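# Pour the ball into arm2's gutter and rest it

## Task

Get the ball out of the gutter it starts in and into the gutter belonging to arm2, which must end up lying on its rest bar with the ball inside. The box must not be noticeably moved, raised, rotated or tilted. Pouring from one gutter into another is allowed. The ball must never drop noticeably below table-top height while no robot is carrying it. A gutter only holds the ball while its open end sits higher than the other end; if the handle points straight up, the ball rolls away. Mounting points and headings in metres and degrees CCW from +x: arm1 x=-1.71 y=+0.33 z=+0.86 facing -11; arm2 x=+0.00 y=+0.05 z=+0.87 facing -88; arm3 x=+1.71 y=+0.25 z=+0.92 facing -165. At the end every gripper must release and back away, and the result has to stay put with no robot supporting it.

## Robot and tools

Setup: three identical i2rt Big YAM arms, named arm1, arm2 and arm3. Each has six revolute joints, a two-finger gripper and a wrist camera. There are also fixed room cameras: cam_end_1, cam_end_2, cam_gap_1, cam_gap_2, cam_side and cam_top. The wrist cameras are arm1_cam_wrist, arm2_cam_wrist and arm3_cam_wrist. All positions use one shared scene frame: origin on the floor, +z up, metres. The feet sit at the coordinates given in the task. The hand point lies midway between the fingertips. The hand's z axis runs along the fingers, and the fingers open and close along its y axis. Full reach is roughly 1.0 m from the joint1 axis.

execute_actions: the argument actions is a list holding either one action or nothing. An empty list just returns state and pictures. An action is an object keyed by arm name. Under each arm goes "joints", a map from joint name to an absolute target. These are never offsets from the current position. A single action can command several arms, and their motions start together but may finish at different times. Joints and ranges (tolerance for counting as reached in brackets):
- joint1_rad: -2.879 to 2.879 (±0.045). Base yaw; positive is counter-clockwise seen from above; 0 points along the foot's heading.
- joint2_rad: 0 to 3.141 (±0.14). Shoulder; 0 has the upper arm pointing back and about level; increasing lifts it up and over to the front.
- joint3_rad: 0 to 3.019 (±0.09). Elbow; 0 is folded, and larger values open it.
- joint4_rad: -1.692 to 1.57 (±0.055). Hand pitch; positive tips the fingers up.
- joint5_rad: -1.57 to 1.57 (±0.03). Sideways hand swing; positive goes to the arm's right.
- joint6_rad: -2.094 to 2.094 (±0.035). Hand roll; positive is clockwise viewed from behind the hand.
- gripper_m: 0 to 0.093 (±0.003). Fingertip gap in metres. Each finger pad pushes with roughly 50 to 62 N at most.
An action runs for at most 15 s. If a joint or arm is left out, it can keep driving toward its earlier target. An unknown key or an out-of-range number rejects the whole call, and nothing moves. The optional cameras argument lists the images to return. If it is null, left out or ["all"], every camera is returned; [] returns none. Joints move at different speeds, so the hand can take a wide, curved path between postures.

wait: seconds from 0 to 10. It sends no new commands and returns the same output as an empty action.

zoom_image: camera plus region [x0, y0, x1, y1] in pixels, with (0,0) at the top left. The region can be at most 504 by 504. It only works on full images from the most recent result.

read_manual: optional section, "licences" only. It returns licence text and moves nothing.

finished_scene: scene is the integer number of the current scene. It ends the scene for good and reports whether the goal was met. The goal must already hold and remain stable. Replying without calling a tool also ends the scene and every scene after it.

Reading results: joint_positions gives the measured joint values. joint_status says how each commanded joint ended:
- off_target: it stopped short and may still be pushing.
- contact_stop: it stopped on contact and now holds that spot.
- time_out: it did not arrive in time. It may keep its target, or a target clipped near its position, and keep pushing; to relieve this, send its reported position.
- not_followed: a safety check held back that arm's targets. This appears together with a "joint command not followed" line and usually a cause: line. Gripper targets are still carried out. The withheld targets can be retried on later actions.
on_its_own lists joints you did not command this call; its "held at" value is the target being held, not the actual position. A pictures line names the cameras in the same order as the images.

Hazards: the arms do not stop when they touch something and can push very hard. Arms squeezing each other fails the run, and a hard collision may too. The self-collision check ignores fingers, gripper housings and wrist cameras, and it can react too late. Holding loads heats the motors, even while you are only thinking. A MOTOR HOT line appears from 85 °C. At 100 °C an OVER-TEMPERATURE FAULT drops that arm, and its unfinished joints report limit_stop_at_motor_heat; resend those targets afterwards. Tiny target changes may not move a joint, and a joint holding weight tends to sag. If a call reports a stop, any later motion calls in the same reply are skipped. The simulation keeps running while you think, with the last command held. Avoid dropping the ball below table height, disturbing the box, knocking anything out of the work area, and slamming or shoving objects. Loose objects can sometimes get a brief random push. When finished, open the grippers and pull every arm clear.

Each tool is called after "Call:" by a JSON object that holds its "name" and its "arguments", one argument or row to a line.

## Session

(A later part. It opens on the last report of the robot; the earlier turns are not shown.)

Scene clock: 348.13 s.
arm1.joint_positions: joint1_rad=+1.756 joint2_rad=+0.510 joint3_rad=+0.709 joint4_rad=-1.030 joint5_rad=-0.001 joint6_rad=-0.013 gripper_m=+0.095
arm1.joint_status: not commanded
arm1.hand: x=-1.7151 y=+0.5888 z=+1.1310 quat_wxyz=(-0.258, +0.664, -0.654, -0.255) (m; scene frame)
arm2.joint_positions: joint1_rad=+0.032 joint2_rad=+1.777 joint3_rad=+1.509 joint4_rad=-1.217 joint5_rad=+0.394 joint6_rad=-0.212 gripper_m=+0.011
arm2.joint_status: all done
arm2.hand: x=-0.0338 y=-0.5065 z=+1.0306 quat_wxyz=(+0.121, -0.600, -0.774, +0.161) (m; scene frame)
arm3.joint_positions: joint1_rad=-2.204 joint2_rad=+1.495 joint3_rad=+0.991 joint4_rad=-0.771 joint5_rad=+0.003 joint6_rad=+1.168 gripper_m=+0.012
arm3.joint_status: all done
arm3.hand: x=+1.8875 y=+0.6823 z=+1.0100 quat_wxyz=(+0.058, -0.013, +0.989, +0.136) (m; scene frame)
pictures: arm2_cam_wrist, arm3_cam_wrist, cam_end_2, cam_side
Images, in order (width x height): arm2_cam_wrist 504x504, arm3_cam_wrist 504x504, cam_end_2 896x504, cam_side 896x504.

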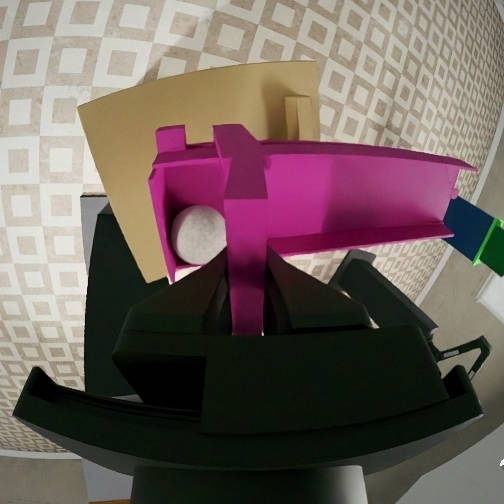

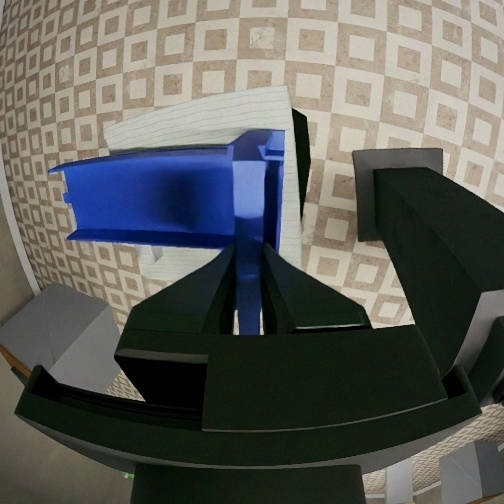

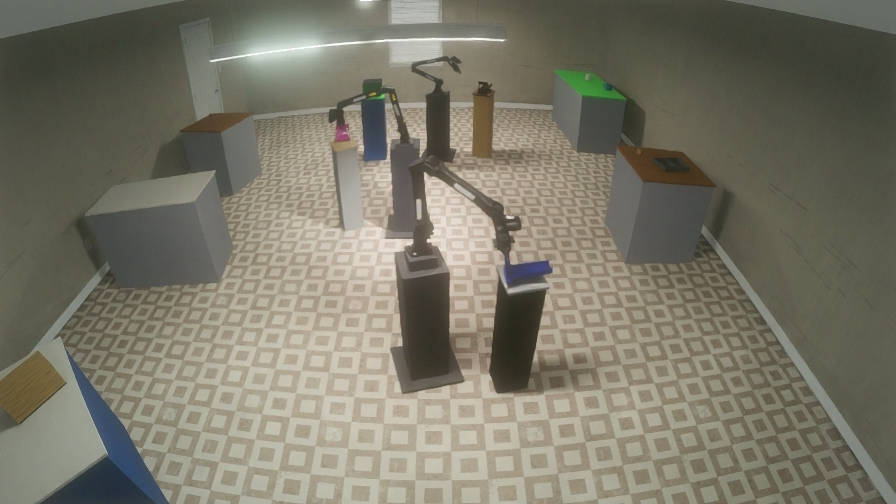

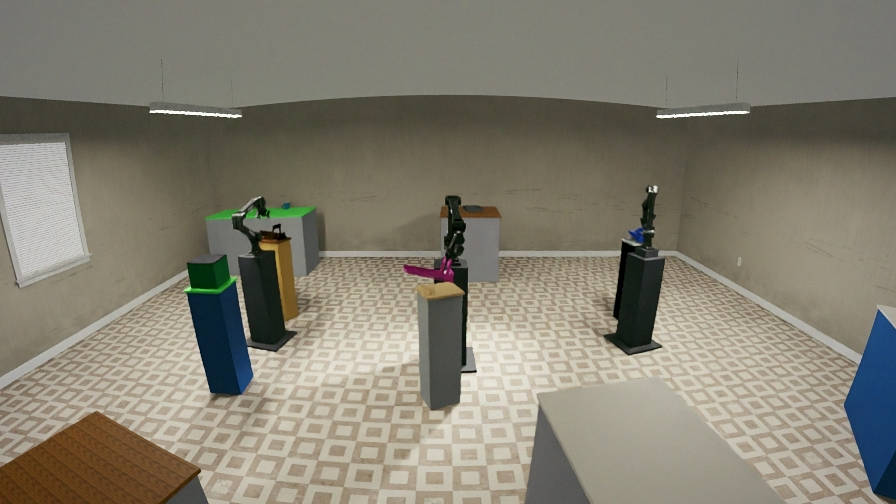

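Call:
{"name": "execute_actions", "arguments": {
  "actions": [
    {"arm2":{"joints":{"joint2_rad":1.765,"joint3_rad":1.455,"joint4_rad":-1.13}},"arm3":{"joints":{"joint3_rad":0.97,"joint4_rad":-0.72}}}
  ],
  "cameras": ["arm2_cam_wrist","cam_side"]
}}

Call:
{"name": "zoom_image", "arguments": {
  "camera": "cam_side",
  "region": [390, 190, 510, 310]
}}

Scene clock: 358.33 s.
arm1.joint_positions: joint1_rad=+1.756 joint2_rad=+0.510 joint3_rad=+0.709 joint4_rad=-1.030 joint5_rad=-0.001 joint6_rad=-0.013 gripper_m=+0.095
arm1.joint_status: not commanded
arm1.hand: x=-1.7151 y=+0.5888 z=+1.1310 quat_wxyz=(-0.258, +0.664, -0.654, -0.255) (m; scene frame)
arm2.joint_positions: joint1_rad=+0.032 joint2_rad=+1.777 joint3_rad=+1.440 joint4_rad=-1.148 joint5_rad=+0.394 joint6_rad=-0.212 gripper_m=+0.011
arm2.joint_status: all done
arm2.hand: x=-0.0343 y=-0.4989 z=+1.0055 quat_wxyz=(+0.120, -0.600, -0.774, +0.161) (m; scene frame)
arm3.joint_positions: joint1_rad=-2.204 joint2_rad=+1.495 joint3_rad=+0.964 joint4_rad=-0.741 joint5_rad=+0.003 joint6_rad=+1.168 gripper_m=+0.012
arm3.joint_status: all done
arm3.hand: x=+1.8858 y=+0.6781 z=+1.0010 quat_wxyz=(+0.058, -0.013, +0.989, +0.137) (m; scene frame)
pictures: arm2_cam_wrist, cam_side
Images, in order (width x height): arm2_cam_wrist 504x504, cam_side 896x504.

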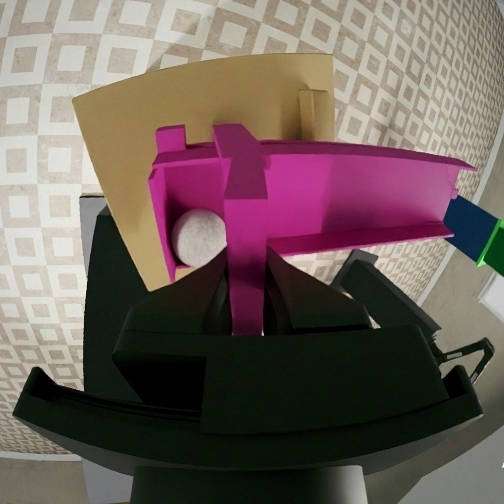

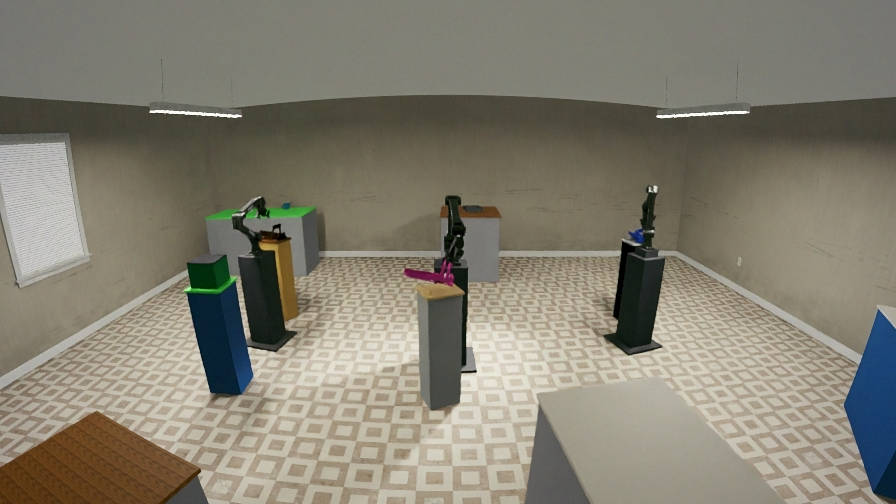

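Region (390, 190, 510, 310) of cam_side's 896x504 image, scaled by 4.200, with more detail than that image has.

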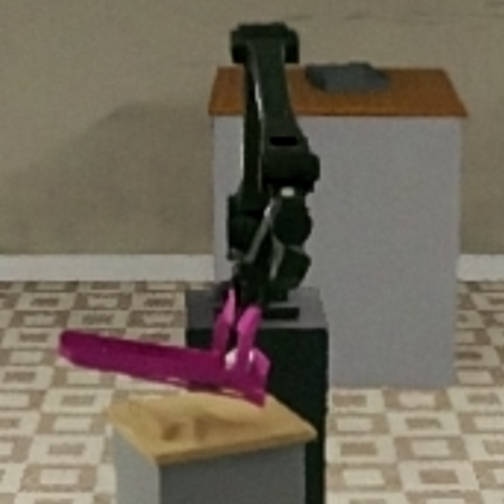

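Call:
{"name": "execute_actions", "arguments": {
  "actions": [
    {"arm2":{"joints":{"joint3_rad":1.405,"joint4_rad":-1.09,"joint5_rad":0.3}},"arm3":{"joints":{"gripper_m":0.09}}}
  ],
  "cameras": ["arm2_cam_wrist","cam_side","cam_end_2"]
}}

Call:
{"name": "zoom_image", "arguments": {
  "camera": "cam_side",
  "region": [390, 190, 510, 310]
}}

Scene clock: 372.77 s.
arm1.joint_positions: joint1_rad=+1.756 joint2_rad=+0.510 joint3_rad=+0.709 joint4_rad=-1.030 joint5_rad=-0.001 joint6_rad=-0.013 gripper_m=+0.095
arm1.joint_status: not commanded
arm1.hand: x=-1.7151 y=+0.5888 z=+1.1310 quat_wxyz=(-0.258, +0.664, -0.654, -0.255) (m; scene frame)
arm2.joint_positions: joint1_rad=+0.032 joint2_rad=+1.777 joint3_rad=+1.392 joint4_rad=-1.107 joint5_rad=+0.297 joint6_rad=-0.212 gripper_m=+0.011
arm2.joint_status: all done
arm2.hand: x=-0.0190 y=-0.4901 z=+0.9824 quat_wxyz=(+0.086, -0.603, -0.783, +0.127) (m; scene frame)
arm3.joint_positions: joint1_rad=-2.204 joint2_rad=+1.495 joint3_rad=+0.964 joint4_rad=-0.735 joint5_rad=+0.002 joint6_rad=+1.168 gripper_m=+0.090
arm3.joint_status: all done
arm3.hand: x=+1.8862 y=+0.6795 z=+1.0015 quat_wxyz=(+0.059, -0.013, +0.988, +0.140) (m; scene frame)
pictures: arm2_cam_wrist, cam_end_2, cam_side
Images, in order (width x height): arm2_cam_wrist 504x504, cam_end_2 896x504, cam_side 896x504.

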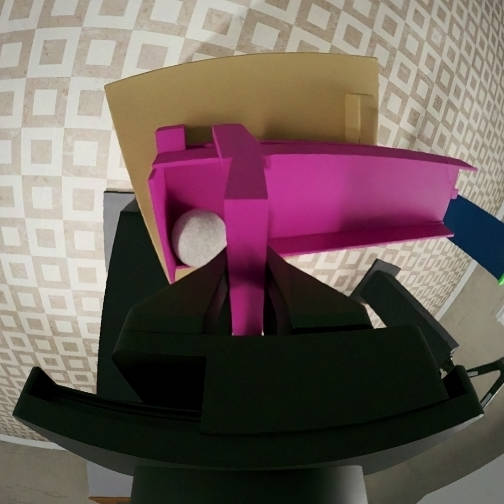

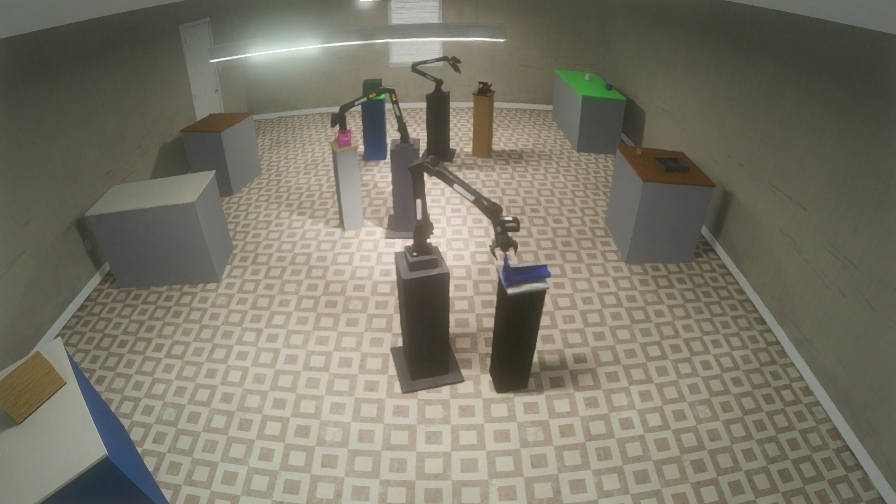

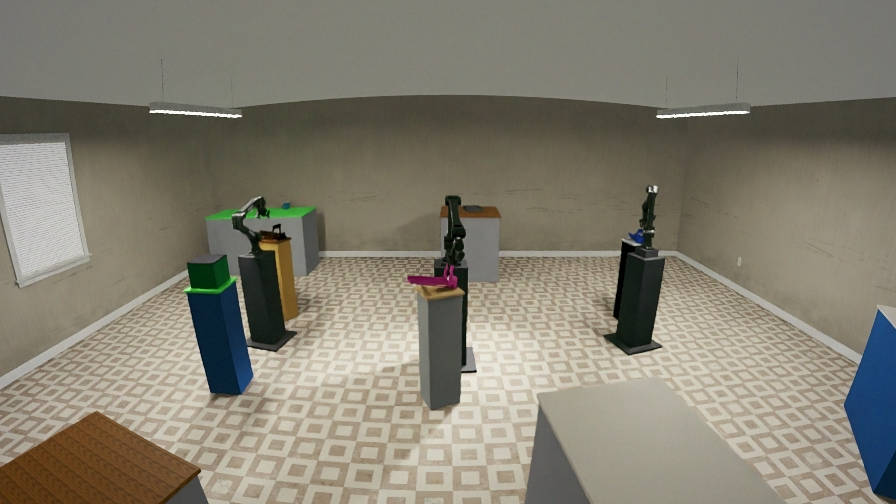

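Region (390, 190, 510, 310) of cam_side's 896x504 image, scaled by 4.200, with more detail than that image has.

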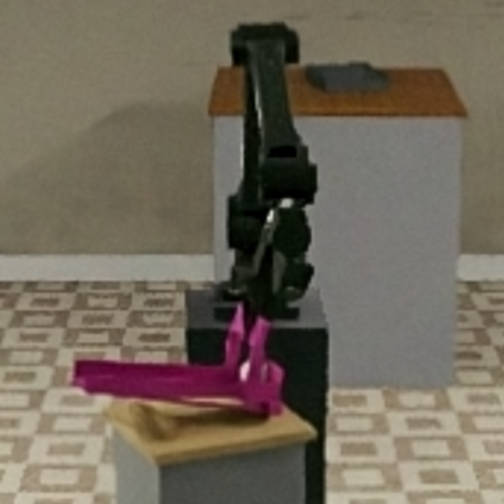

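Call:
{"name": "execute_actions", "arguments": {
  "actions": [
    {"arm2":{"joints":{"joint3_rad":1.375,"joint4_rad":-1.06}},"arm3":{"joints":{"joint3_rad":1.3,"joint4_rad":-1.05}}}
  ],
  "cameras": []
}}

Call:
{"name": "execute_actions", "arguments": {
  "actions": [
    {"arm2":{"joints":{"gripper_m":0.09}}}
  ],
  "cameras": ["arm2_cam_wrist","cam_side"]
}}

Scene clock: 384.47 s.
arm1.joint_positions: joint1_rad=+1.756 joint2_rad=+0.510 joint3_rad=+0.709 joint4_rad=-1.030 joint5_rad=-0.001 joint6_rad=-0.013 gripper_m=+0.095
arm1.joint_status: not commanded
arm1.hand: x=-1.7151 y=+0.5888 z=+1.1310 quat_wxyz=(-0.258, +0.664, -0.654, -0.255) (m; scene frame)
arm2.joint_positions: joint1_rad=+0.032 joint2_rad=+1.777 joint3_rad=+1.374 joint4_rad=-1.078 joint5_rad=+0.297 joint6_rad=-0.212 gripper_m=+0.011
arm2.joint_status: all done
arm2.hand: x=-0.0190 y=-0.4902 z=+0.9763 quat_wxyz=(+0.083, -0.603, -0.782, +0.131) (m; scene frame)
arm3.joint_positions: joint1_rad=-2.204 joint2_rad=+1.496 joint3_rad=+1.267 joint4_rad=-1.040 joint5_rad=+0.002 joint6_rad=+1.168 gripper_m=+0.090
arm3.joint_status: all done
arm3.hand: x=+1.9017 y=+0.7188 z=+1.1079 quat_wxyz=(+0.058, -0.013, +0.989, +0.139) (m; scene frame)
pictures: none
No camera images: the call's "cameras" was empty. Leave "cameras" out to get every camera's image.

Scene clock: 385.17 s.
arm1.joint_positions: joint1_rad=+1.756 joint2_rad=+0.510 joint3_rad=+0.709 joint4_rad=-1.030 joint5_rad=-0.001 joint6_rad=-0.013 gripper_m=+0.095
arm1.joint_status: not commanded
arm1.hand: x=-1.7151 y=+0.5888 z=+1.1310 quat_wxyz=(-0.258, +0.664, -0.654, -0.255) (m; scene frame)
arm2.joint_positions: joint1_rad=+0.032 joint2_rad=+1.777 joint3_rad=+1.374 joint4_rad=-1.076 joint5_rad=+0.299 joint6_rad=-0.211 gripper_m=+0.090
arm2.joint_status: all done
arm2.hand: x=-0.0193 y=-0.4907 z=+0.9764 quat_wxyz=(+0.083, -0.604, -0.782, +0.133) (m; scene frame)
arm3.joint_positions: joint1_rad=-2.204 joint2_rad=+1.496 joint3_rad=+1.267 joint4_rad=-1.040 joint5_rad=+0.002 joint6_rad=+1.168 gripper_m=+0.090
arm3.joint_status: not commanded
arm3.hand: x=+1.9017 y=+0.7188 z=+1.1079 quat_wxyz=(+0.058, -0.013, +0.989, +0.139) (m; scene frame)
pictures: arm2_cam_wrist, cam_side
Images, in order (width x height): arm2_cam_wrist 504x504, cam_side 896x504.

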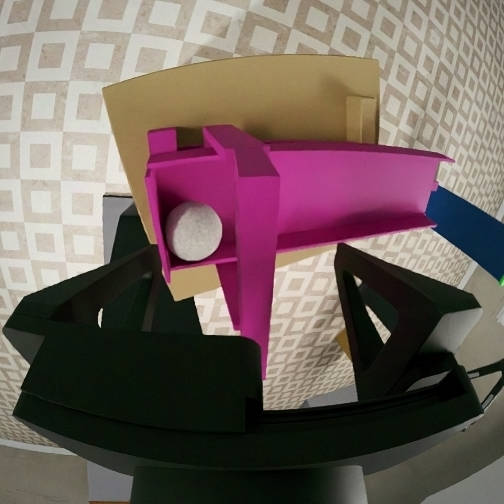

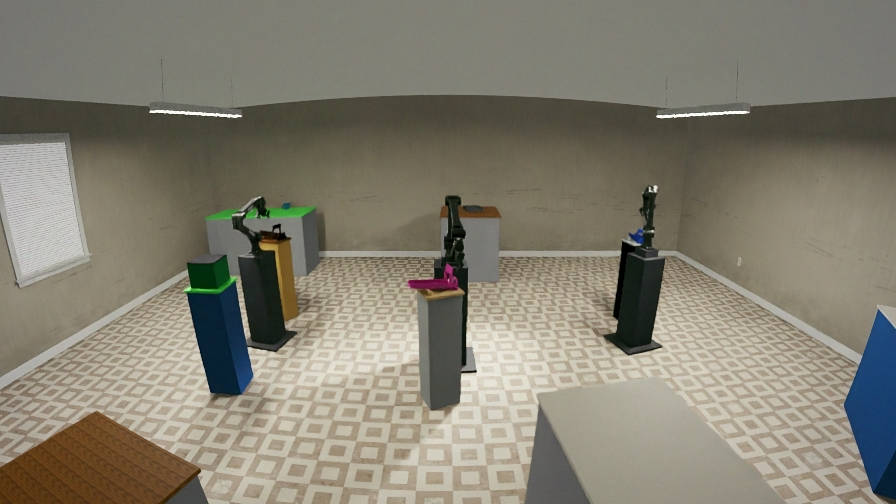

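Call:
{"name": "execute_actions", "arguments": {
  "actions": [
    {"arm2":{"joints":{"joint3_rad":1.75,"joint4_rad":-1.42}}}
  ],
  "cameras": ["arm2_cam_wrist","cam_side","cam_end_2"]
}}

Call:
{"name": "zoom_image", "arguments": {
  "camera": "cam_side",
  "region": [390, 190, 510, 310]
}}

Scene clock: 391.63 s.
arm1.joint_positions: joint1_rad=+1.756 joint2_rad=+0.510 joint3_rad=+0.709 joint4_rad=-1.030 joint5_rad=-0.001 joint6_rad=-0.013 gripper_m=+0.095
arm1.joint_status: not commanded
arm1.hand: x=-1.7151 y=+0.5888 z=+1.1310 quat_wxyz=(-0.258, +0.664, -0.654, -0.255) (m; scene frame)
arm2.joint_positions: joint1_rad=+0.032 joint2_rad=+1.764 joint3_rad=+1.705 joint4_rad=-1.406 joint5_rad=+0.299 joint6_rad=-0.211 gripper_m=+0.090
arm2.joint_status: all done
arm2.hand: x=-0.0175 y=-0.5188 z=+1.1060 quat_wxyz=(+0.078, -0.604, -0.781, +0.138) (m; scene frame)
arm3.joint_positions: joint1_rad=-2.204 joint2_rad=+1.496 joint3_rad=+1.267 joint4_rad=-1.040 joint5_rad=+0.002 joint6_rad=+1.168 gripper_m=+0.090
arm3.joint_status: not commanded
arm3.hand: x=+1.9017 y=+0.7188 z=+1.1079 quat_wxyz=(+0.058, -0.013, +0.989, +0.139) (m; scene frame)
pictures: arm2_cam_wrist, cam_end_2, cam_side
Images, in order (width x height): arm2_cam_wrist 504x504, cam_end_2 896x504, cam_side 896x504.

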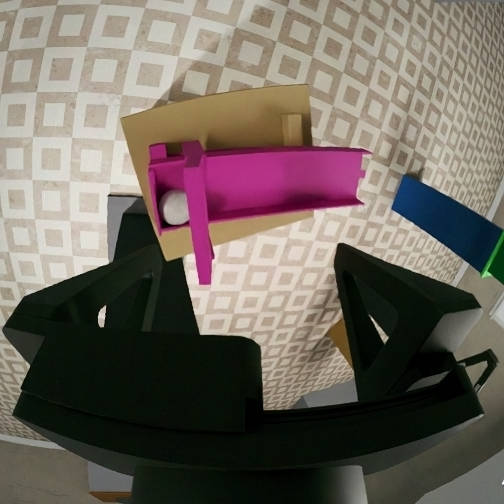

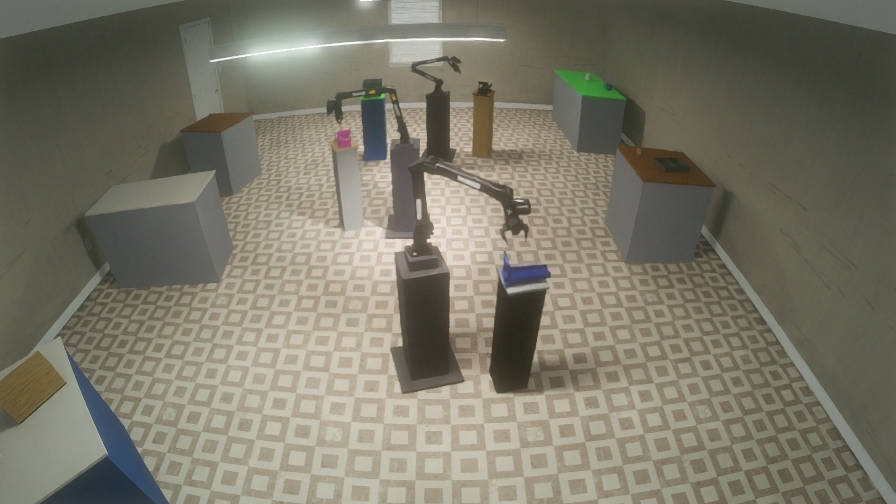

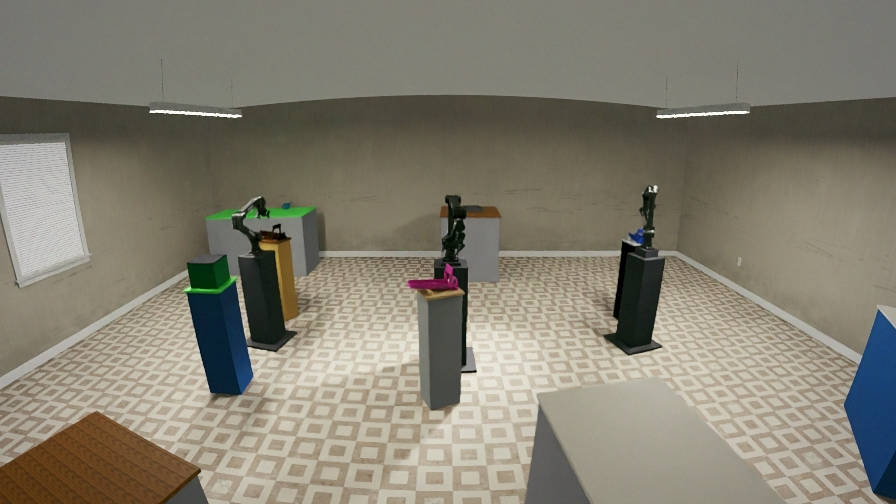

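Region (390, 190, 510, 310) of cam_side's 896x504 image, scaled by 4.200, with more detail than that image has.

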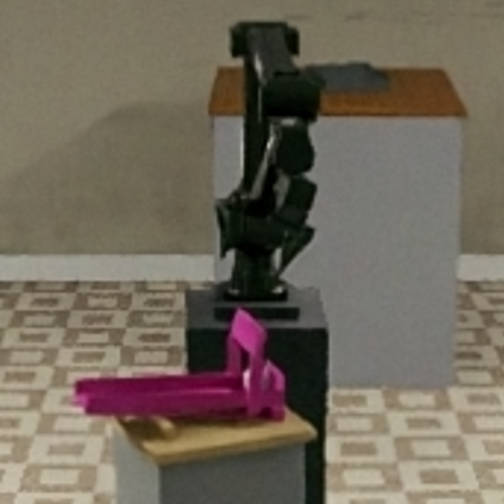

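Good.

Call:
{"name": "finished_scene", "arguments": {
  "scene": 1
}}

The scene is finished: the task was done.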